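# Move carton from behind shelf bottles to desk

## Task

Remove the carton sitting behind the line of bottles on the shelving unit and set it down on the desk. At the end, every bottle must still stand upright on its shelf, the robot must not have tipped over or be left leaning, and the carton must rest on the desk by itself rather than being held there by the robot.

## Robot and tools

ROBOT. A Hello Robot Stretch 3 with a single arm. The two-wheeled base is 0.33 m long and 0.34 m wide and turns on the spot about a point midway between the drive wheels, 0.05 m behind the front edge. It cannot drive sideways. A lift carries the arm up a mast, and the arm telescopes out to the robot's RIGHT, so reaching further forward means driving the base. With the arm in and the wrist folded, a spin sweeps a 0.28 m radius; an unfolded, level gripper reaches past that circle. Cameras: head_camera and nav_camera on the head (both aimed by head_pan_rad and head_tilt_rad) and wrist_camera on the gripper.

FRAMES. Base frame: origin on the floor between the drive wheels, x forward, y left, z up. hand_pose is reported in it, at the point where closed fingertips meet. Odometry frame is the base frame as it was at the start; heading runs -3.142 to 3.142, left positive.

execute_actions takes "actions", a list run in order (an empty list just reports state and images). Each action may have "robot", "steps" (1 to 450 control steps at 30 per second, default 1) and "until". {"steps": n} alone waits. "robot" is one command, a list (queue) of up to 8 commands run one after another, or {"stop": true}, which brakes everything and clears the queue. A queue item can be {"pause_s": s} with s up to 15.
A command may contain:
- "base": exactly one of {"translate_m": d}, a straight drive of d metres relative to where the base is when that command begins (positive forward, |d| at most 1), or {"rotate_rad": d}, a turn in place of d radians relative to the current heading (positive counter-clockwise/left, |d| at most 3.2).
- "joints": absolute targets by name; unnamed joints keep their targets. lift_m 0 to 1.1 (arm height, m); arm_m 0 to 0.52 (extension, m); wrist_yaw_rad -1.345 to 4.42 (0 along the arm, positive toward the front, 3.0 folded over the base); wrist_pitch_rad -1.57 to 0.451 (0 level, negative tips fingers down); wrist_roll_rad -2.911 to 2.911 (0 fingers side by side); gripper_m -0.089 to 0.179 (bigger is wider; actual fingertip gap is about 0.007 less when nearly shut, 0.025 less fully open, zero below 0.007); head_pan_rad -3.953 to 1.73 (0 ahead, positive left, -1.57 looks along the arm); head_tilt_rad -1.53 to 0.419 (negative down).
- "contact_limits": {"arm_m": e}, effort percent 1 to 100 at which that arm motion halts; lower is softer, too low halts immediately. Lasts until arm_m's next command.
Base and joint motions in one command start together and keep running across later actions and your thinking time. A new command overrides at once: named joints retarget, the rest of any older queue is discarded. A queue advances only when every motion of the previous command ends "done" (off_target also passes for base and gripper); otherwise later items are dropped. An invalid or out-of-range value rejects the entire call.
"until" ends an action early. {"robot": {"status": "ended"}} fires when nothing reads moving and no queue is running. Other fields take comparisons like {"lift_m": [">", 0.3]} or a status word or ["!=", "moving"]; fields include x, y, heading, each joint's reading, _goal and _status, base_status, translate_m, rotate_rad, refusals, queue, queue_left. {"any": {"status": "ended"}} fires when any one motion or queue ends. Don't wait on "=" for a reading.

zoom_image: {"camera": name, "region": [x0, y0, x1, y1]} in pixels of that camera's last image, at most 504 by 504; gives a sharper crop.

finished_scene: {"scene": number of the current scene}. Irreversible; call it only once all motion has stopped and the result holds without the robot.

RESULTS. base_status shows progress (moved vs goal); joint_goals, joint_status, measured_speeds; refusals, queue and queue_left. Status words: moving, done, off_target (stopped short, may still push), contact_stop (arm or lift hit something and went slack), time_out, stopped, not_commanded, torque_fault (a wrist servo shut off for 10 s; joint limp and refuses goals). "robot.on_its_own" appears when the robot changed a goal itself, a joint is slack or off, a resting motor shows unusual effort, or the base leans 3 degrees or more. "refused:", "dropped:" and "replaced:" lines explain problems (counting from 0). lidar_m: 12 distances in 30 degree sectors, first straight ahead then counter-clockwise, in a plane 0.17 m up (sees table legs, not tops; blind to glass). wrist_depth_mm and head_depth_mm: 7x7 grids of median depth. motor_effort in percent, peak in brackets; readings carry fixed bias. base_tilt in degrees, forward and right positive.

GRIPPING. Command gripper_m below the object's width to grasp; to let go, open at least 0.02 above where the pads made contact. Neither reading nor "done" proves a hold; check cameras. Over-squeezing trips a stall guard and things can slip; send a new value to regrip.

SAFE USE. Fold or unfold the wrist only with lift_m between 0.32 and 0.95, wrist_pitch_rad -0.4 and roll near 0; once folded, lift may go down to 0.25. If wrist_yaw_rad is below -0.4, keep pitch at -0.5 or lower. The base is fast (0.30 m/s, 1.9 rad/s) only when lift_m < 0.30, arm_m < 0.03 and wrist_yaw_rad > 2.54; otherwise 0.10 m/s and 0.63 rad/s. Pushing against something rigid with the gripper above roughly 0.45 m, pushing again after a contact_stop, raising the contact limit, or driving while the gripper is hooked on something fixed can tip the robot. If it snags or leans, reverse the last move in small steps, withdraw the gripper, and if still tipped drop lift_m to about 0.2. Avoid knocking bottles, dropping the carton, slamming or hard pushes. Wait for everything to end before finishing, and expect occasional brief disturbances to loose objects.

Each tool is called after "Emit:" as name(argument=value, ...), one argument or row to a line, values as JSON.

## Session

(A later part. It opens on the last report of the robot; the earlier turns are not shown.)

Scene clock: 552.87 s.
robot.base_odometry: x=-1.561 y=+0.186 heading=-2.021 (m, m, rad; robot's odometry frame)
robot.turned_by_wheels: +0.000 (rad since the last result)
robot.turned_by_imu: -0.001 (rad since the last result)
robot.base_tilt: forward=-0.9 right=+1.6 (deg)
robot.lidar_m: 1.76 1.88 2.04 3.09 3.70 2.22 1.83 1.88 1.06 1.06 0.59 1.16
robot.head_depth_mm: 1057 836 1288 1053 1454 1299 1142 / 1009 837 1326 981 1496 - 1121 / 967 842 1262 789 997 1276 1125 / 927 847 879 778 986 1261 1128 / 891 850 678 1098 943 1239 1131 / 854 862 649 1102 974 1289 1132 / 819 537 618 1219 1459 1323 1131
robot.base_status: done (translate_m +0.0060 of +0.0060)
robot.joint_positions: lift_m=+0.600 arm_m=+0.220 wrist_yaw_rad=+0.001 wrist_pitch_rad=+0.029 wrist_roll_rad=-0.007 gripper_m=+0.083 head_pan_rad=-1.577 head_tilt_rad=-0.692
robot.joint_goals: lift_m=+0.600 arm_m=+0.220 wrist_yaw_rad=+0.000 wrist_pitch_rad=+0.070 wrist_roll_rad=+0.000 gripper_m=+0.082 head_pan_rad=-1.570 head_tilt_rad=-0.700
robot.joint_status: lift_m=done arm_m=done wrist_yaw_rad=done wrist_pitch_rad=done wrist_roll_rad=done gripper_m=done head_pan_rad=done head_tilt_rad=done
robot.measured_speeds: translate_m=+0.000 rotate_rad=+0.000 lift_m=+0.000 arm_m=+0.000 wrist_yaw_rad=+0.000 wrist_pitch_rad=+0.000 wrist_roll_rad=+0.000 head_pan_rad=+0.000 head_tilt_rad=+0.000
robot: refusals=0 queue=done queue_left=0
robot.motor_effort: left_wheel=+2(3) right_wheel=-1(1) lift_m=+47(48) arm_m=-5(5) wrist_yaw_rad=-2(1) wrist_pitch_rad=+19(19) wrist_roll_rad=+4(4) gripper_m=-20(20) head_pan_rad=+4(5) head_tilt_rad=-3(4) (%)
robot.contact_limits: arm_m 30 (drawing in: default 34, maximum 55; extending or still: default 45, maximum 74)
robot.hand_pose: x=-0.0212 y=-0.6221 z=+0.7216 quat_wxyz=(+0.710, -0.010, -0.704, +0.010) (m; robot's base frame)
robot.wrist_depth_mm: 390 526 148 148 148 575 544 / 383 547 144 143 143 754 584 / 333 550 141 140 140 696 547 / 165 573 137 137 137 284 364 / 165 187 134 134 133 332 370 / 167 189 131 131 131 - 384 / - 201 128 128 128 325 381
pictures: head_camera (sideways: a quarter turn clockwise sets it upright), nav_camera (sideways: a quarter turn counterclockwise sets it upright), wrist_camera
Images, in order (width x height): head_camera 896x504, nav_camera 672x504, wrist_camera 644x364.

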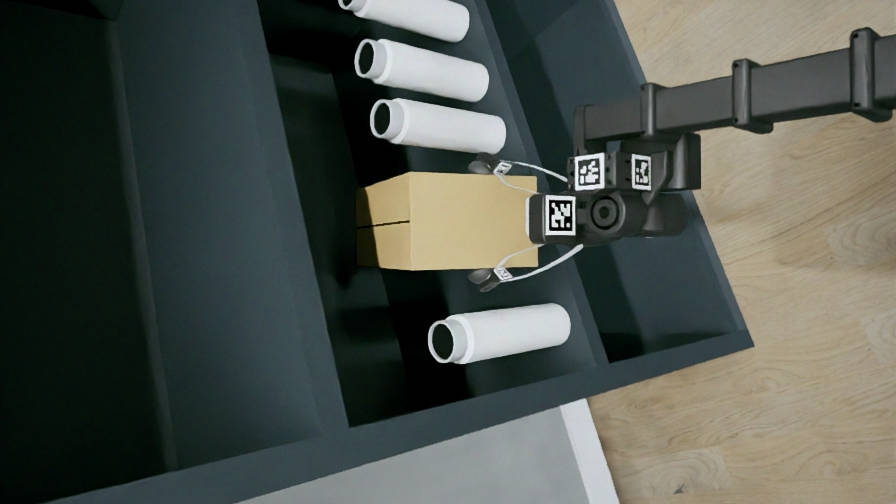

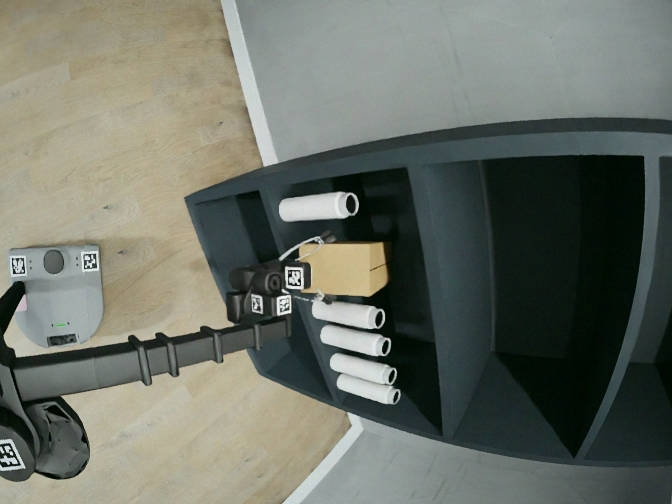

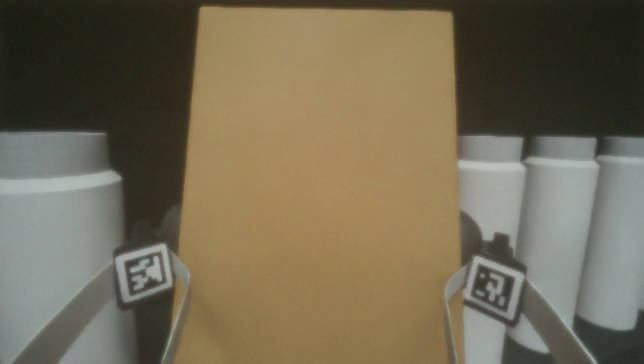

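Emit:
execute_actions(
  actions=[
    {"robot": {"joints": {"arm_m": 0.0}, "contact_limits": {"arm_m": 30}}, "steps": 200, "until": {"robot": {"status": "ended"}}},
  ],
)

Scene clock: 600.27 s.
robot.base_odometry: x=-1.561 y=+0.186 heading=-2.021 (m, m, rad; robot's odometry frame)
robot.turned_by_wheels: +0.000 (rad since the last result)
robot.turned_by_imu: -0.001 (rad since the last result)
robot.base_tilt: forward=-0.9 right=+1.6 (deg)
robot.lidar_m: 1.76 1.88 2.05 3.09 3.68 2.22 1.82 1.87 1.06 1.06 0.60 1.15
robot.head_depth_mm: 1056 833 1287 1048 1454 1305 1142 / 1011 837 1324 982 1443 1303 1158 / 968 839 1284 1125 599 1236 - / 930 846 1218 1131 600 1227 1108 / 891 856 678 1097 935 1240 1131 / 856 860 649 1106 973 1291 1130 / 818 537 618 1221 1447 1322 1136
robot.base_status: done (translate_m +0.0060 of +0.0060)
robot.joint_positions: lift_m=+0.600 arm_m=+0.000 wrist_yaw_rad=+0.001 wrist_pitch_rad=+0.029 wrist_roll_rad=-0.007 gripper_m=+0.083 head_pan_rad=-1.577 head_tilt_rad=-0.692
robot.joint_goals: lift_m=+0.600 arm_m=+0.000 wrist_yaw_rad=+0.000 wrist_pitch_rad=+0.070 wrist_roll_rad=+0.000 gripper_m=+0.082 head_pan_rad=-1.570 head_tilt_rad=-0.700
robot.joint_status: lift_m=done arm_m=done wrist_yaw_rad=done wrist_pitch_rad=done wrist_roll_rad=done gripper_m=done head_pan_rad=done head_tilt_rad=done
robot.measured_speeds: translate_m=+0.000 rotate_rad=+0.000 lift_m=+0.000 arm_m=+0.000 wrist_yaw_rad=+0.000 wrist_pitch_rad=+0.000 wrist_roll_rad=+0.000 head_pan_rad=+0.000 head_tilt_rad=+0.000
robot: refusals=0 queue=done queue_left=0
robot.motor_effort: left_wheel=+3(2) right_wheel=-1(2) lift_m=+47(47) arm_m=-5(5) wrist_yaw_rad=+0(0) wrist_pitch_rad=+19(19) wrist_roll_rad=+4(3) gripper_m=-21(20) head_pan_rad=+4(5) head_tilt_rad=-3(3) (%)
robot.contact_limits: arm_m 30 (drawing in: default 34, maximum 55; extending or still: default 45, maximum 74)
robot.hand_pose: x=-0.0213 y=-0.4021 z=+0.7216 quat_wxyz=(+0.710, -0.010, -0.704, +0.010) (m; robot's base frame)
robot.wrist_depth_mm: 649 472 148 148 147 569 596 / 664 452 144 144 143 824 657 / 683 429 141 141 140 792 666 / 702 392 138 137 137 598 667 / 720 341 134 134 133 635 695 / 747 349 131 131 131 - 747 / 738 364 128 128 128 916 -
pictures: head_camera (sideways: a quarter turn clockwise sets it upright), nav_camera (sideways: a quarter turn counterclockwise sets it upright), wrist_camera
Images, in order (width x height): head_camera 896x504, nav_camera 672x504, wrist_camera 644x364.

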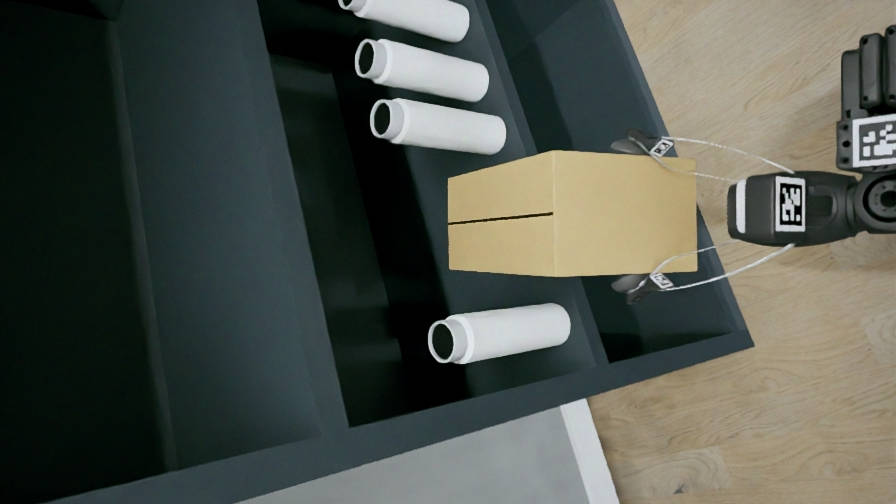

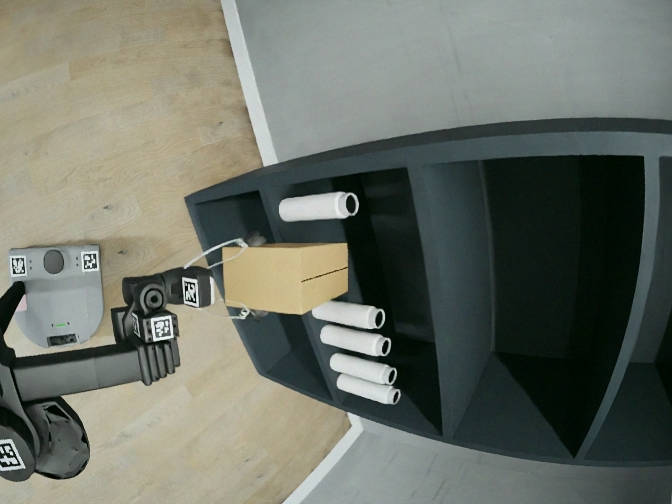

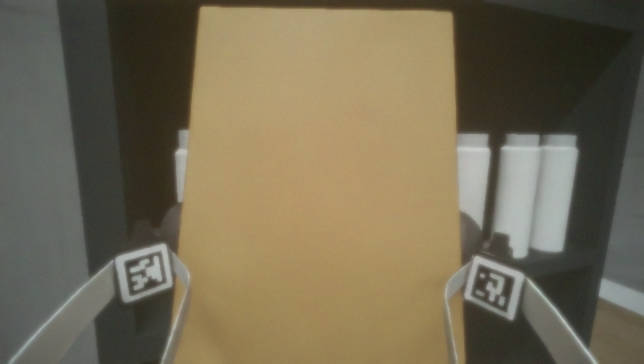

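Emit:
execute_actions(
  actions=[
    {"robot": {"base": {"rotate_rad": -1.12}, "joints": {"head_pan_rad": -3.14, "head_tilt_rad": -0.35}}, "steps": 200, "until": {"robot": {"status": "ended"}}},
  ],
)

Scene clock: 617.07 s.
robot.base_odometry: x=-1.561 y=+0.186 heading=-3.141 (m, m, rad; robot's odometry frame)
robot.turned_by_wheels: -1.120 (rad since the last result)
robot.turned_by_imu: -1.129 (rad since the last result)
robot.base_tilt: forward=-0.9 right=+1.6 (deg)
robot.lidar_m: 0.59 1.13 1.62 1.88 1.99 2.85 3.25 2.22 1.82 1.88 1.06 1.07
robot.head_depth_mm: 3044 3244 3463 3313 2233 1668 1334 / 3080 3348 3505 3374 2243 1670 1337 / 3091 3345 3531 3332 2236 1681 1339 / 3142 3349 3559 3362 2257 1690 1339 / 3180 3381 3658 3368 2244 1685 1345 / 3189 3434 3735 3401 2251 1689 1345 / 3211 3444 3758 3403 2242 1695 1346
robot.base_status: done (rotate_rad -1.1199 of -1.1200)
robot.joint_positions: lift_m=+0.600 arm_m=+0.000 wrist_yaw_rad=+0.001 wrist_pitch_rad=+0.029 wrist_roll_rad=-0.007 gripper_m=+0.083 head_pan_rad=-3.133 head_tilt_rad=-0.359
robot.joint_goals: lift_m=+0.600 arm_m=+0.000 wrist_yaw_rad=+0.000 wrist_pitch_rad=+0.070 wrist_roll_rad=+0.000 gripper_m=+0.082 head_pan_rad=-3.140 head_tilt_rad=-0.350
robot.joint_status: lift_m=done arm_m=done wrist_yaw_rad=done wrist_pitch_rad=done wrist_roll_rad=done gripper_m=done head_pan_rad=done head_tilt_rad=done
robot.measured_speeds: translate_m=+0.000 rotate_rad=+0.000 lift_m=+0.000 arm_m=+0.000 wrist_yaw_rad=+0.000 wrist_pitch_rad=+0.000 wrist_roll_rad=+0.000 head_pan_rad=+0.000 head_tilt_rad=+0.000
robot: refusals=0 queue=done queue_left=0
robot.motor_effort: left_wheel=+3(6) right_wheel=-2(6) lift_m=+47(47) arm_m=-5(5) wrist_yaw_rad=+0(2) wrist_pitch_rad=+19(19) wrist_roll_rad=+4(4) gripper_m=-21(20) head_pan_rad=-5(65) head_tilt_rad=+3(22) (%)
robot.contact_limits: arm_m 30 (drawing in: default 34, maximum 55; extending or still: default 45, maximum 74)
robot.hand_pose: x=-0.0213 y=-0.4021 z=+0.7216 quat_wxyz=(+0.710, -0.010, -0.704, +0.010) (m; robot's base frame)
robot.wrist_depth_mm: 659 - 148 147 147 - - / 678 - 144 144 143 - - / 701 - 140 140 140 - - / 708 - 137 137 137 - - / 712 - 134 134 134 - - / 762 - 131 131 131 - - / 786 - 128 128 128 - -
pictures: head_camera (sideways: a quarter turn clockwise sets it upright), nav_camera (sideways: a quarter turn counterclockwise sets it upright), wrist_camera
Images, in order (width x height): head_camera 896x504, nav_camera 672x504, wrist_camera 644x364.

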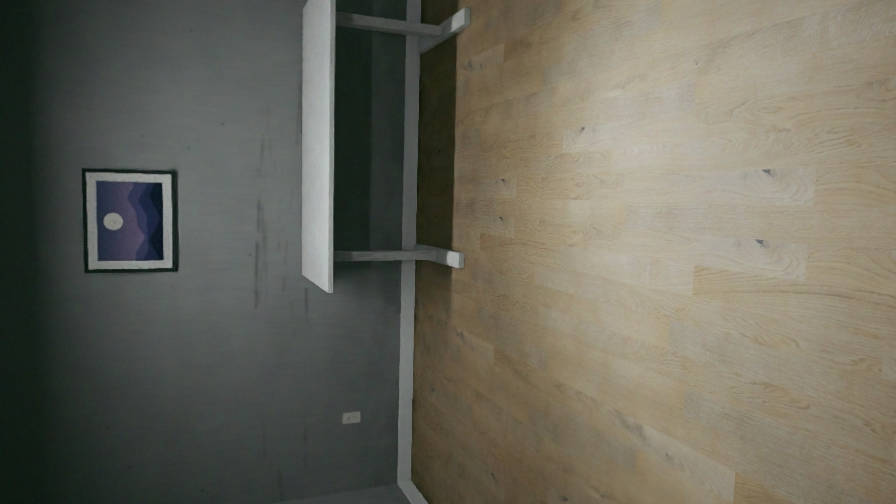

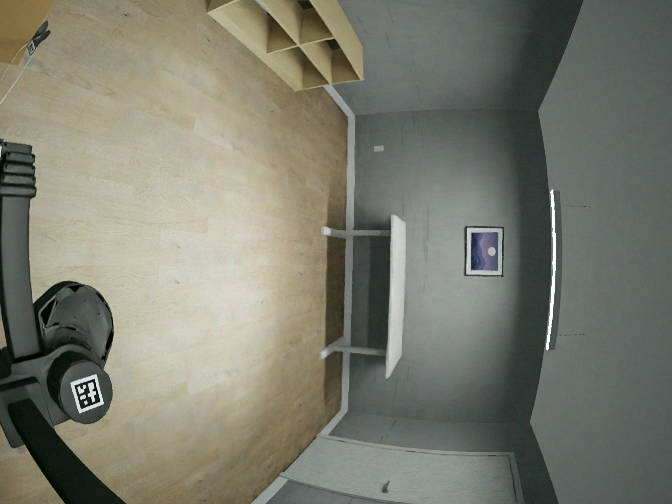

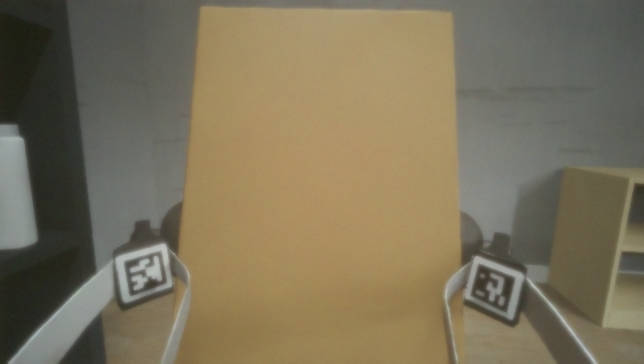

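Emit:
execute_actions(
  actions=[
    {"robot": [{"base": {"rotate_rad": -0.13}, "joints": {"lift_m": 0.7}}, {"base": {"translate_m": -1.0}, "joints": {"lift_m": 0.87}}, {"base": {"translate_m": -1.0}}], "steps": 450, "until": {"robot": {"status": "ended"}}},
    {"steps": 400, "until": {"robot": {"status": "ended"}}},
  ],
)

Scene clock: 697.30 s.
robot.base_odometry: x=+0.422 y=-0.072 heading=+3.012 (m, m, rad; robot's odometry frame)
robot.turned_by_wheels: -0.130 (rad since the last result)
robot.turned_by_imu: -0.130 (rad since the last result)
robot.base_tilt: forward=-0.9 right=+1.5 (deg)
robot.lidar_m: 2.58 2.65 1.86 1.74 1.79 1.48 1.70 1.32 2.10 1.63 1.65 2.69
robot.head_depth_mm: 1441 1543 1674 1497 1948 1779 - / 1433 1545 1659 1505 1170 1800 - / 1424 1539 1664 1507 1173 1807 - / 1425 1532 1653 1510 1174 1686 1339 / 1405 1533 1644 1520 1181 1684 1343 / 1398 1524 1645 1521 1184 1626 1345 / 1399 1514 1645 1532 1182 1624 1313
robot.base_status: done (translate_m -1.0000 of -1.0000)
robot.joint_positions: lift_m=+0.870 arm_m=+0.000 wrist_yaw_rad=+0.001 wrist_pitch_rad=+0.029 wrist_roll_rad=-0.007 gripper_m=+0.083 head_pan_rad=-3.133 head_tilt_rad=-0.359
robot.joint_goals: lift_m=+0.870 arm_m=+0.000 wrist_yaw_rad=+0.000 wrist_pitch_rad=+0.070 wrist_roll_rad=+0.000 gripper_m=+0.082 head_pan_rad=-3.140 head_tilt_rad=-0.350
robot.joint_status: lift_m=done arm_m=done wrist_yaw_rad=done wrist_pitch_rad=done wrist_roll_rad=done gripper_m=done head_pan_rad=done head_tilt_rad=done
robot.measured_speeds: translate_m=+0.000 rotate_rad=+0.000 lift_m=+0.000 arm_m=+0.000 wrist_yaw_rad=+0.000 wrist_pitch_rad=+0.000 wrist_roll_rad=+0.000 head_pan_rad=+0.000 head_tilt_rad=+0.000
robot: refusals=0 queue=done queue_left=0
robot.motor_effort: left_wheel=+2(6) right_wheel=-1(7) lift_m=+47(48) arm_m=-6(5) wrist_yaw_rad=+0(1) wrist_pitch_rad=+19(19) wrist_roll_rad=+4(4) gripper_m=-19(21) head_pan_rad=-5(5) head_tilt_rad=+3(4) (%)
robot.contact_limits: arm_m 30 (drawing in: default 34, maximum 55; extending or still: default 45, maximum 74)
robot.hand_pose: x=-0.0213 y=-0.4021 z=+0.9918 quat_wxyz=(+0.710, -0.010, -0.704, +0.010) (m; robot's base frame)
robot.wrist_depth_mm: - - 148 148 148 - - / - - 145 144 143 - - / - - 141 140 140 - - / - - 137 137 137 - - / - - 135 134 134 - - / - - 131 131 130 - - / - - 128 128 128 - -
pictures: head_camera (sideways: a quarter turn clockwise sets it upright), nav_camera (sideways: a quarter turn counterclockwise sets it upright), wrist_camera
Images, in order (width x height): head_camera 896x504, nav_camera 672x504, wrist_camera 644x364.

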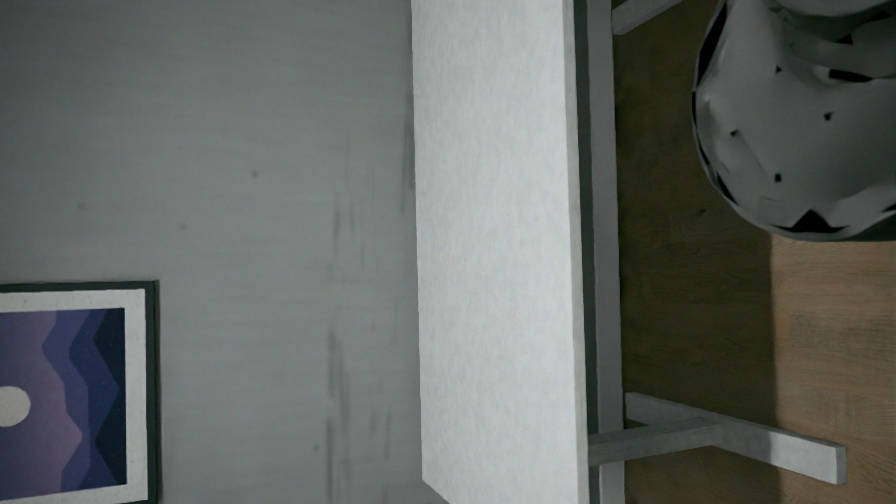

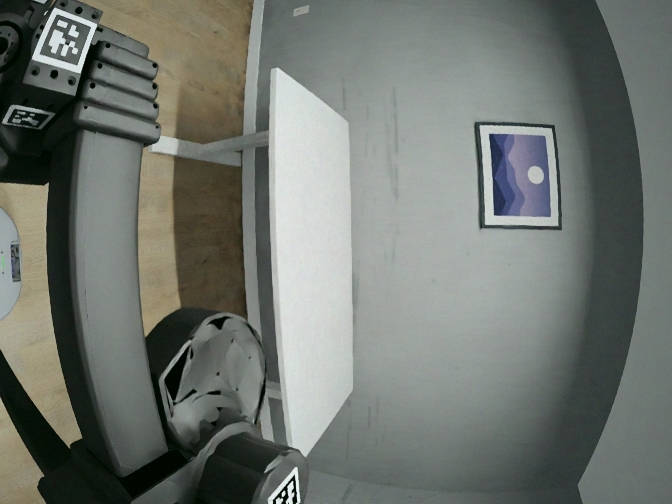

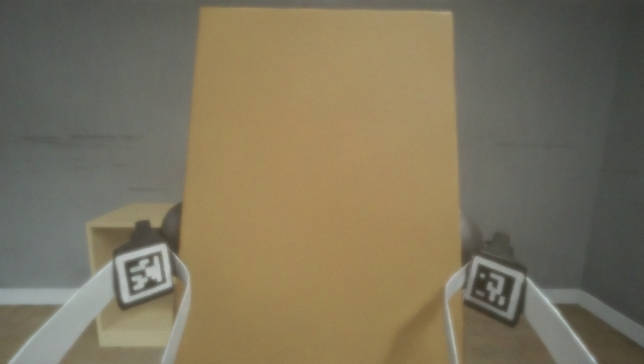

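Emit:
execute_actions(
  actions=[
    {"robot": [{"base": {"translate_m": -0.41}, "joints": {"head_pan_rad": -1.57, "head_tilt_rad": -0.75}}, {"base": {"rotate_rad": -1.526}}], "steps": 450, "until": {"robot": {"status": "ended"}}},
  ],
)

Scene clock: 750.43 s.
robot.base_odometry: x=+0.829 y=-0.125 heading=+1.486 (m, m, rad; robot's odometry frame)
robot.turned_by_wheels: -1.526 (rad since the last result)
robot.turned_by_imu: -1.538 (rad since the last result)
robot.base_tilt: forward=-0.9 right=+1.6 (deg)
robot.lidar_m: 1.63 1.79 2.85 2.99 2.48 1.81 1.72 1.78 1.13 1.29 0.95 1.83
robot.head_depth_mm: 1079 1216 1008 798 1532 - - / 1080 1212 942 757 1531 - 1057 / 1083 1194 407 442 - - 1087 / 1081 1193 407 449 1435 1280 1110 / 1080 1219 994 789 1481 1282 1116 / 1081 1229 1036 812 1463 1288 1119 / 1082 1237 1035 817 1405 1281 1121
robot.base_status: done (rotate_rad -1.5259 of -1.5260)
robot.joint_positions: lift_m=+0.870 arm_m=+0.000 wrist_yaw_rad=+0.001 wrist_pitch_rad=+0.029 wrist_roll_rad=-0.007 gripper_m=+0.083 head_pan_rad=-1.577 head_tilt_rad=-0.741
robot.joint_goals: lift_m=+0.870 arm_m=+0.000 wrist_yaw_rad=+0.000 wrist_pitch_rad=+0.070 wrist_roll_rad=+0.000 gripper_m=+0.082 head_pan_rad=-1.570 head_tilt_rad=-0.750
robot.joint_status: lift_m=done arm_m=done wrist_yaw_rad=done wrist_pitch_rad=done wrist_roll_rad=done gripper_m=done head_pan_rad=done head_tilt_rad=done
robot.measured_speeds: translate_m=+0.000 rotate_rad=+0.000 lift_m=+0.000 arm_m=+0.000 wrist_yaw_rad=+0.000 wrist_pitch_rad=+0.000 wrist_roll_rad=+0.000 head_pan_rad=+0.000 head_tilt_rad=+0.000
robot: refusals=0 queue=done queue_left=0
robot.motor_effort: left_wheel=+3(5) right_wheel=-2(5) lift_m=+47(46) arm_m=-5(5) wrist_yaw_rad=+0(1) wrist_pitch_rad=+19(19) wrist_roll_rad=+3(4) gripper_m=-20(20) head_pan_rad=+5(64) head_tilt_rad=-4(24) (%)
robot.contact_limits: arm_m 30 (drawing in: default 34, maximum 55; extending or still: default 45, maximum 74)
robot.hand_pose: x=-0.0213 y=-0.4021 z=+0.9918 quat_wxyz=(+0.710, -0.010, -0.704, +0.010) (m; robot's base frame)
robot.wrist_depth_mm: - - 148 148 147 - - / - - 144 144 144 - - / - - 141 141 140 - - / - - 137 137 137 - - / - - 134 134 134 - - / 690 583 131 131 131 - 693 / 494 494 128 128 128 501 522
pictures: head_camera (sideways: a quarter turn clockwise sets it upright), nav_camera (sideways: a quarter turn counterclockwise sets it upright), wrist_camera
Images, in order (width x height): head_camera 896x504, nav_camera 672x504, wrist_camera 644x364.

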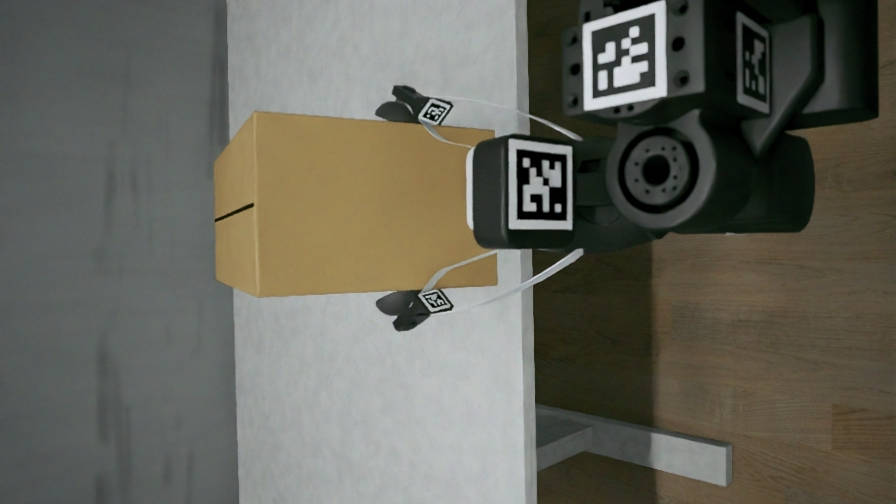

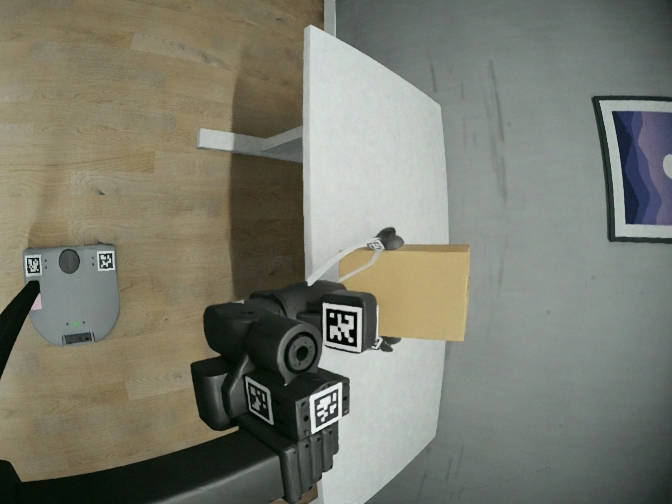

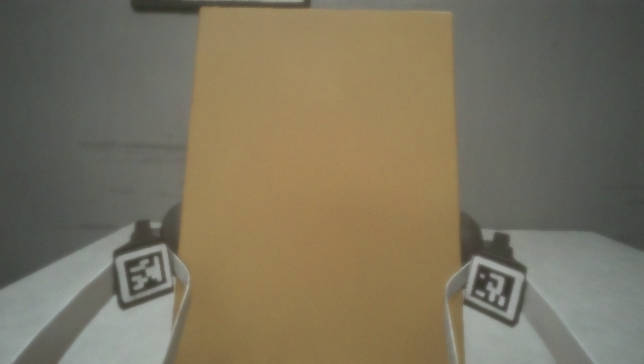

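Emit:
execute_actions(
  actions=[
    {"robot": [{"joints": {"arm_m": 0.28}, "contact_limits": {"arm_m": 30}}, {"joints": {"lift_m": 0.785}}], "steps": 300, "until": {"robot": {"status": "ended"}}},
  ],
)

Scene clock: 776.07 s.
robot.base_odometry: x=+0.829 y=-0.125 heading=+1.486 (m, m, rad; robot's odometry frame)
robot.turned_by_wheels: +0.000 (rad since the last result)
robot.turned_by_imu: -0.002 (rad since the last result)
robot.base_tilt: forward=-0.9 right=+1.6 (deg)
robot.lidar_m: 1.64 1.79 2.86 3.00 2.48 1.81 1.72 1.78 1.13 1.30 0.95 1.83
robot.head_depth_mm: 1079 1218 1010 811 - - - / 1082 1213 1054 - 1468 1281 1106 / 1082 1168 691 - 1471 1278 1111 / 1083 1168 697 796 1469 1278 1111 / 1083 1220 1029 810 1470 1281 1114 / 1082 1226 1035 811 1460 1294 1123 / 1080 1236 1040 814 1415 1278 1118
robot.base_status: done (rotate_rad -1.5259 of -1.5260)
robot.joint_positions: lift_m=+0.785 arm_m=+0.280 wrist_yaw_rad=+0.001 wrist_pitch_rad=+0.029 wrist_roll_rad=-0.007 gripper_m=+0.083 head_pan_rad=-1.577 head_tilt_rad=-0.741
robot.joint_goals: lift_m=+0.785 arm_m=+0.280 wrist_yaw_rad=+0.000 wrist_pitch_rad=+0.070 wrist_roll_rad=+0.000 gripper_m=+0.082 head_pan_rad=-1.570 head_tilt_rad=-0.750
robot.joint_status: lift_m=done arm_m=done wrist_yaw_rad=done wrist_pitch_rad=done wrist_roll_rad=done gripper_m=done head_pan_rad=done head_tilt_rad=done
robot.measured_speeds: translate_m=+0.000 rotate_rad=+0.000 lift_m=+0.000 arm_m=+0.000 wrist_yaw_rad=+0.000 wrist_pitch_rad=+0.000 wrist_roll_rad=+0.000 head_pan_rad=+0.000 head_tilt_rad=+0.000
robot: refusals=0 queue=done queue_left=0
robot.motor_effort: left_wheel=+2(3) right_wheel=-2(2) lift_m=+27(48) arm_m=+4(6) wrist_yaw_rad=+0(1) wrist_pitch_rad=+19(19) wrist_roll_rad=+4(4) gripper_m=-20(21) head_pan_rad=+4(4) head_tilt_rad=-4(4) (%)
robot.contact_limits: arm_m 30 (drawing in: default 34, maximum 55; extending or still: default 45, maximum 74)
robot.hand_pose: x=-0.0213 y=-0.6815 z=+0.9075 quat_wxyz=(+0.710, -0.010, -0.704, +0.010) (m; robot's base frame)
robot.wrist_depth_mm: 758 747 148 148 147 731 728 / 776 773 145 143 144 758 743 / 797 792 141 140 140 763 770 / 833 823 137 137 137 807 792 / 706 778 134 134 133 820 771 / 482 427 131 131 130 - 511 / 360 363 128 128 128 367 381
pictures: head_camera (sideways: a quarter turn clockwise sets it upright), nav_camera (sideways: a quarter turn counterclockwise sets it upright), wrist_camera
Images, in order (width x height): head_camera 896x504, nav_camera 672x504, wrist_camera 644x364.

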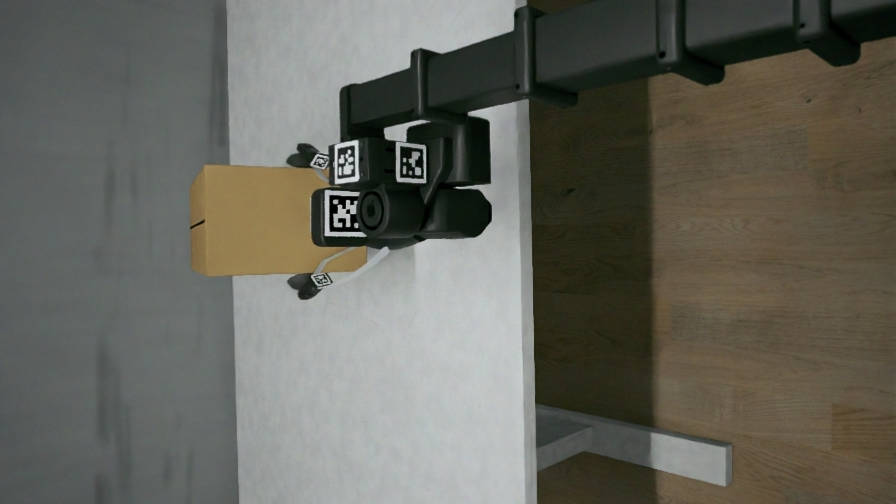

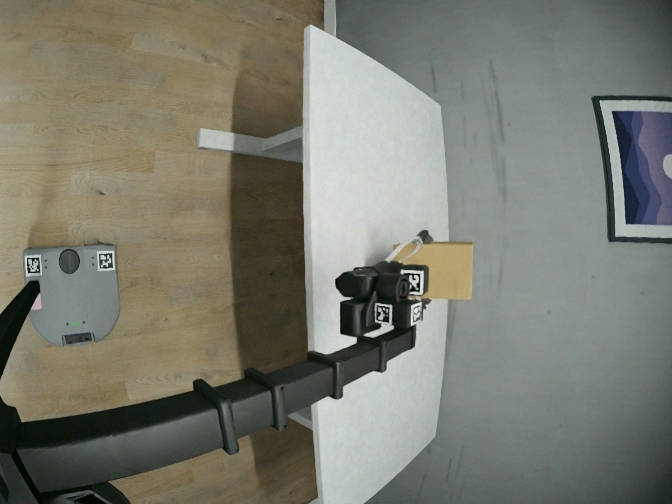

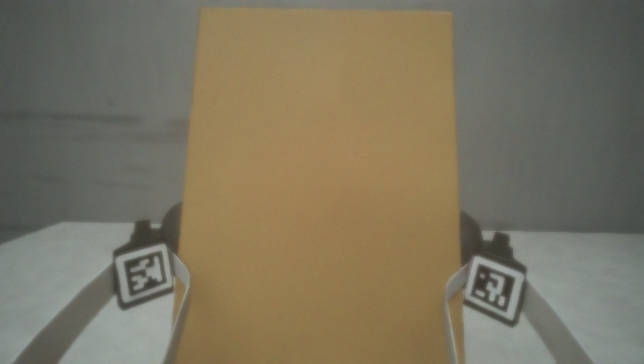

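Emit:
execute_actions(
  actions=[
    {"robot": [{"joints": {"lift_m": 0.76}}, {"joints": {"lift_m": 0.745}}, {"joints": {"lift_m": 0.73}}, {"joints": {"lift_m": 0.715}}], "steps": 300, "until": {"robot": {"status": "ended"}}},
  ],
)

Scene clock: 802.50 s.
robot.base_odometry: x=+0.829 y=-0.125 heading=+1.486 (m, m, rad; robot's odometry frame)
robot.turned_by_wheels: +0.000 (rad since the last result)
robot.turned_by_imu: -0.001 (rad since the last result)
robot.base_tilt: forward=-0.9 right=+1.6 (deg)
robot.lidar_m: 1.64 1.80 2.85 3.00 2.48 1.81 1.72 1.79 1.13 1.29 0.95 1.83
robot.head_depth_mm: 1079 1215 1013 798 1475 - - / 1083 1209 1019 850 1462 1276 1108 / 1081 1214 735 - 1474 1282 1109 / 1083 1191 716 784 1473 1280 1111 / 1084 1221 1029 809 1473 1289 1116 / 1083 1228 1036 810 1462 1287 1116 / 1080 1239 1037 814 1413 1285 1117
robot.base_status: done (rotate_rad -1.5259 of -1.5260)
robot.joint_positions: lift_m=+0.715 arm_m=+0.280 wrist_yaw_rad=+0.001 wrist_pitch_rad=+0.040 wrist_roll_rad=-0.007 gripper_m=+0.083 head_pan_rad=-1.577 head_tilt_rad=-0.741
robot.joint_goals: lift_m=+0.715 arm_m=+0.280 wrist_yaw_rad=+0.000 wrist_pitch_rad=+0.070 wrist_roll_rad=+0.000 gripper_m=+0.082 head_pan_rad=-1.570 head_tilt_rad=-0.750
robot.joint_status: lift_m=done arm_m=done wrist_yaw_rad=done wrist_pitch_rad=done wrist_roll_rad=done gripper_m=done head_pan_rad=done head_tilt_rad=done
robot.measured_speeds: translate_m=+0.000 rotate_rad=+0.000 lift_m=+0.000 arm_m=+0.000 wrist_yaw_rad=+0.000 wrist_pitch_rad=+0.000 wrist_roll_rad=+0.000 head_pan_rad=+0.000 head_tilt_rad=+0.000
robot: refusals=0 queue=done queue_left=0
robot.motor_effort: left_wheel=+3(3) right_wheel=-2(3) lift_m=+26(27) arm_m=+4(4) wrist_yaw_rad=-1(1) wrist_pitch_rad=+14(19) wrist_roll_rad=+4(4) gripper_m=-20(20) head_pan_rad=+4(4) head_tilt_rad=-4(4) (%)
robot.contact_limits: arm_m 30 (drawing in: default 34, maximum 55; extending or still: default 45, maximum 74)
robot.hand_pose: x=-0.0213 y=-0.6817 z=+0.8402 quat_wxyz=(+0.710, -0.014, -0.704, +0.014) (m; robot's base frame)
robot.wrist_depth_mm: 760 743 139 138 138 734 738 / 777 774 137 137 136 760 755 / 795 785 136 135 135 774 774 / 822 807 134 134 133 815 793 / 510 575 133 133 132 619 565 / 344 308 131 132 131 - 370 / 261 263 130 130 129 264 276
pictures: head_camera (sideways: a quarter turn clockwise sets it upright), nav_camera (sideways: a quarter turn counterclockwise sets it upright), wrist_camera
Images, in order (width x height): head_camera 896x504, nav_camera 672x504, wrist_camera 644x364.

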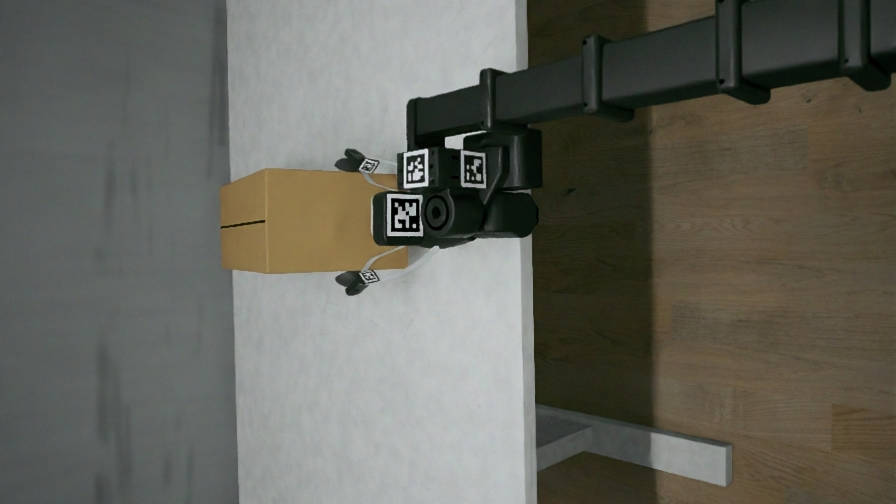

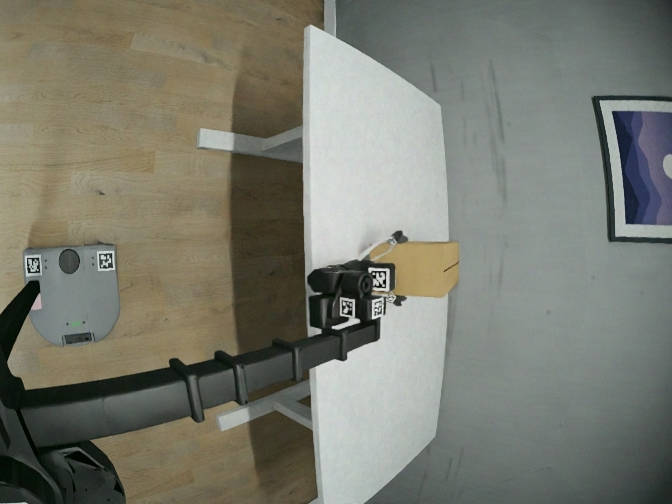

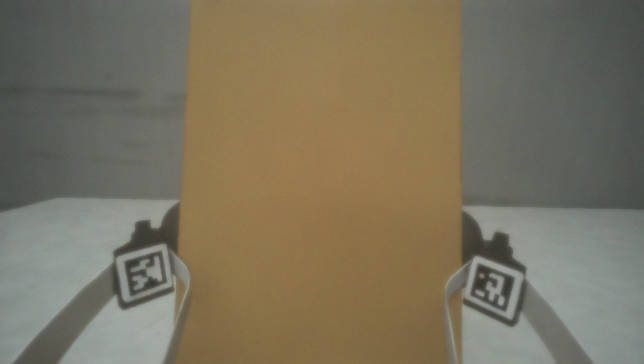

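Emit:
execute_actions(
  actions=[
    {"robot": [{"joints": {"lift_m": 0.705, "wrist_pitch_rad": 0.03}}, {"joints": {"lift_m": 0.695}}], "steps": 300, "until": {"robot": {"status": "ended"}}},
  ],
)

Scene clock: 812.07 s.
robot.base_odometry: x=+0.829 y=-0.125 heading=+1.486 (m, m, rad; robot's odometry frame)
robot.turned_by_wheels: +0.000 (rad since the last result)
robot.turned_by_imu: -0.001 (rad since the last result)
robot.base_tilt: forward=-0.9 right=+1.6 (deg)
robot.lidar_m: 1.64 1.79 2.85 2.99 2.47 1.81 1.72 1.79 1.13 1.29 0.95 1.82
robot.head_depth_mm: 1079 1217 1011 797 1466 1313 - / 1077 1214 1015 851 - 1268 1106 / 1079 1216 753 - 1472 1284 1111 / 1082 1192 742 785 1469 1283 1111 / 1080 1217 1032 809 1472 1283 1119 / 1084 1226 1034 812 1461 1289 1120 / 1082 1237 1041 815 1418 1276 1120
robot.base_status: done (rotate_rad -1.5259 of -1.5260)
robot.joint_positions: lift_m=+0.695 arm_m=+0.280 wrist_yaw_rad=+0.001 wrist_pitch_rad=+0.015 wrist_roll_rad=-0.007 gripper_m=+0.083 head_pan_rad=-1.577 head_tilt_rad=-0.741
robot.joint_goals: lift_m=+0.695 arm_m=+0.280 wrist_yaw_rad=+0.000 wrist_pitch_rad=+0.030 wrist_roll_rad=+0.000 gripper_m=+0.082 head_pan_rad=-1.570 head_tilt_rad=-0.750
robot.joint_status: lift_m=done arm_m=done wrist_yaw_rad=done wrist_pitch_rad=done wrist_roll_rad=done gripper_m=done head_pan_rad=done head_tilt_rad=done
robot.measured_speeds: translate_m=+0.000 rotate_rad=+0.000 lift_m=+0.000 arm_m=+0.000 wrist_yaw_rad=+0.000 wrist_pitch_rad=+0.000 wrist_roll_rad=+0.000 head_pan_rad=+0.000 head_tilt_rad=+0.000
robot: refusals=0 queue=done queue_left=0
robot.motor_effort: left_wheel=+2(3) right_wheel=-2(2) lift_m=+25(25) arm_m=+4(4) wrist_yaw_rad=+1(1) wrist_pitch_rad=+7(14) wrist_roll_rad=+4(4) gripper_m=-20(20) head_pan_rad=+5(4) head_tilt_rad=-4(4) (%)
robot.contact_limits: arm_m 30 (drawing in: default 34, maximum 55; extending or still: default 45, maximum 74)
robot.hand_pose: x=-0.0213 y=-0.6813 z=+0.8137 quat_wxyz=(+0.710, -0.005, -0.704, +0.005) (m; robot's base frame)
robot.wrist_depth_mm: 746 753 125 124 123 721 724 / 771 769 126 126 125 742 741 / 798 791 128 127 126 770 772 / 820 769 130 129 128 783 788 / 417 422 131 131 130 495 457 / 297 258 133 132 132 - 307 / - 220 135 134 133 223 231
pictures: head_camera (sideways: a quarter turn clockwise sets it upright), nav_camera (sideways: a quarter turn counterclockwise sets it upright), wrist_camera
Images, in order (width x height): head_camera 896x504, nav_camera 672x504, wrist_camera 644x364.

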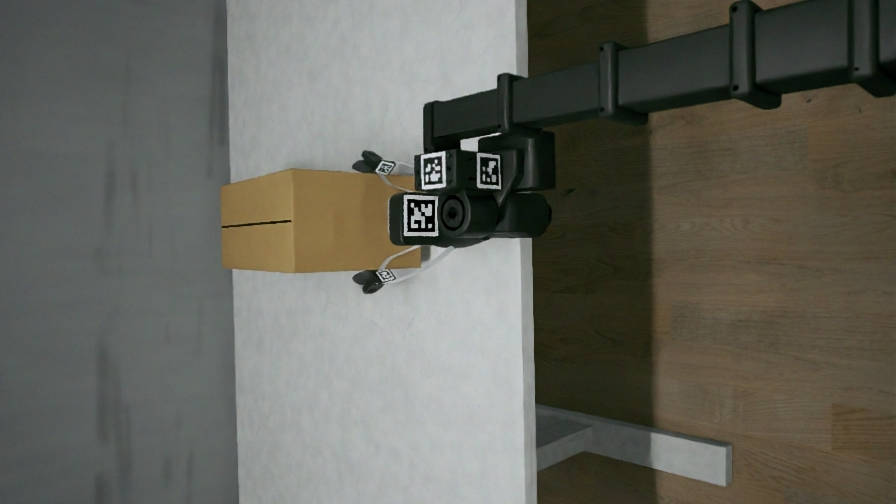

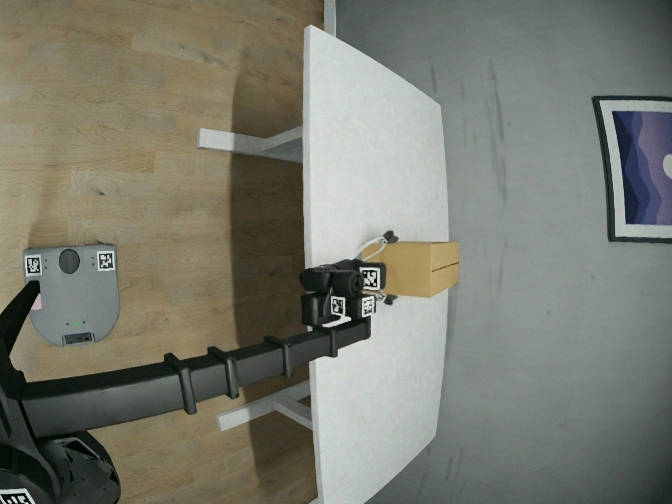

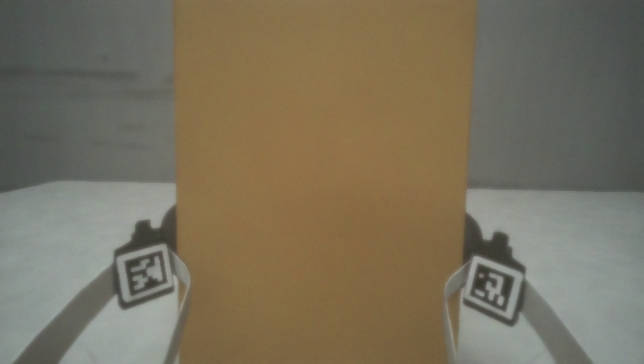

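Emit:
execute_actions(
  actions=[
    {"robot": [{"joints": {"lift_m": 0.685}}, {"joints": {"lift_m": 0.677}}], "steps": 300, "until": {"robot": {"status": "ended"}}},
  ],
)

Scene clock: 822.23 s.
robot.base_odometry: x=+0.829 y=-0.125 heading=+1.486 (m, m, rad; robot's odometry frame)
robot.turned_by_wheels: +0.000 (rad since the last result)
robot.turned_by_imu: -0.001 (rad since the last result)
robot.base_tilt: forward=-0.9 right=+1.6 (deg)
robot.lidar_m: 1.63 1.79 2.85 3.00 2.47 1.81 1.72 1.78 1.13 1.30 0.95 1.83
robot.head_depth_mm: 1082 1213 1008 798 1455 1293 - / 1081 1214 1014 826 - 1249 1108 / 1078 1216 757 - 1461 1274 1105 / 1083 1190 748 782 1476 1285 1110 / 1081 1219 1035 811 1474 1286 1114 / 1081 1229 1034 813 1458 1286 1114 / 1082 1239 1039 813 1422 1281 1118
robot.base_status: done (rotate_rad -1.5259 of -1.5260)
robot.joint_positions: lift_m=+0.677 arm_m=+0.280 wrist_yaw_rad=+0.001 wrist_pitch_rad=+0.014 wrist_roll_rad=-0.007 gripper_m=+0.083 head_pan_rad=-1.577 head_tilt_rad=-0.741
robot.joint_goals: lift_m=+0.677 arm_m=+0.280 wrist_yaw_rad=+0.000 wrist_pitch_rad=+0.030 wrist_roll_rad=+0.000 gripper_m=+0.082 head_pan_rad=-1.570 head_tilt_rad=-0.750
robot.joint_status: lift_m=done arm_m=done wrist_yaw_rad=done wrist_pitch_rad=done wrist_roll_rad=done gripper_m=done head_pan_rad=done head_tilt_rad=done
robot.measured_speeds: translate_m=+0.000 rotate_rad=+0.000 lift_m=+0.000 arm_m=+0.000 wrist_yaw_rad=+0.000 wrist_pitch_rad=+0.000 wrist_roll_rad=+0.000 head_pan_rad=+0.000 head_tilt_rad=+0.000
robot: refusals=0 queue=done queue_left=0
robot.motor_effort: left_wheel=+3(3) right_wheel=-2(2) lift_m=+26(25) arm_m=+4(4) wrist_yaw_rad=+0(0) wrist_pitch_rad=+7(7) wrist_roll_rad=+4(4) gripper_m=-20(20) head_pan_rad=+4(4) head_tilt_rad=-4(4) (%)
robot.contact_limits: arm_m 30 (drawing in: default 34, maximum 55; extending or still: default 45, maximum 74)
robot.hand_pose: x=-0.0213 y=-0.6813 z=+0.7956 quat_wxyz=(+0.710, -0.005, -0.704, +0.005) (m; robot's base frame)
robot.wrist_depth_mm: 754 747 117 117 116 722 721 / 769 766 121 120 119 753 746 / 806 794 123 123 122 774 770 / 667 670 127 126 125 763 786 / 367 368 130 129 129 416 401 / 261 227 133 133 132 - 268 / - 194 138 137 136 196 203
pictures: head_camera (sideways: a quarter turn clockwise sets it upright), nav_camera (sideways: a quarter turn counterclockwise sets it upright), wrist_camera
Images, in order (width x height): head_camera 896x504, nav_camera 672x504, wrist_camera 644x364.

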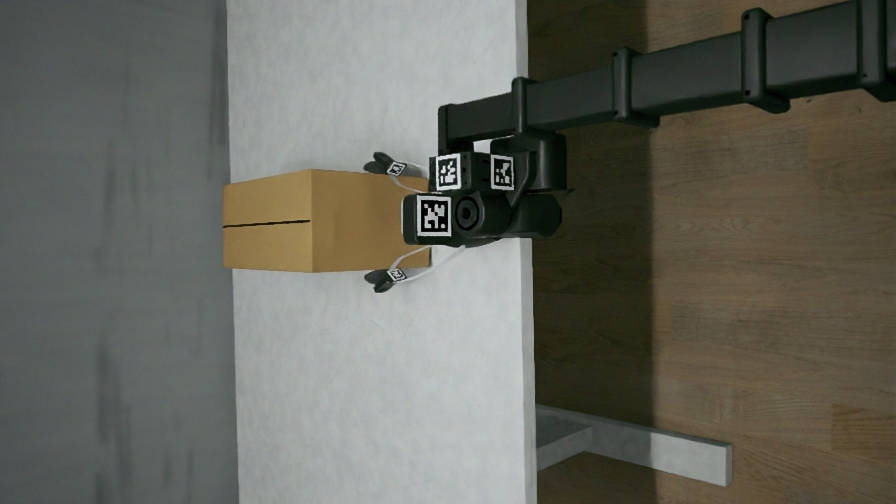

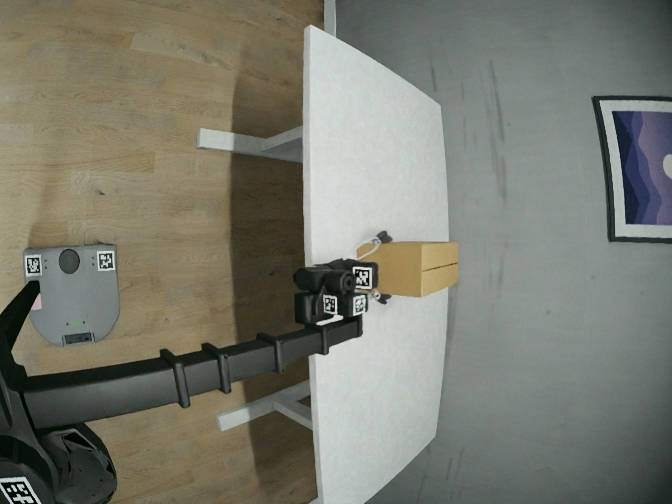

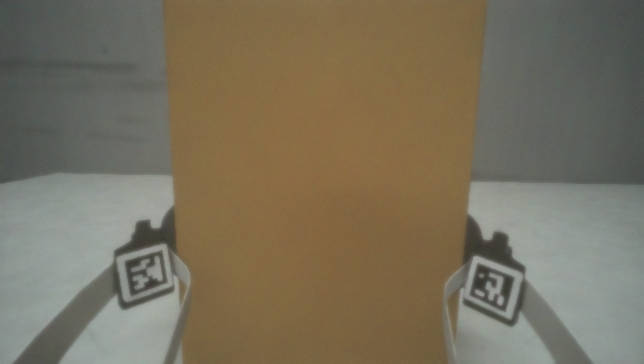

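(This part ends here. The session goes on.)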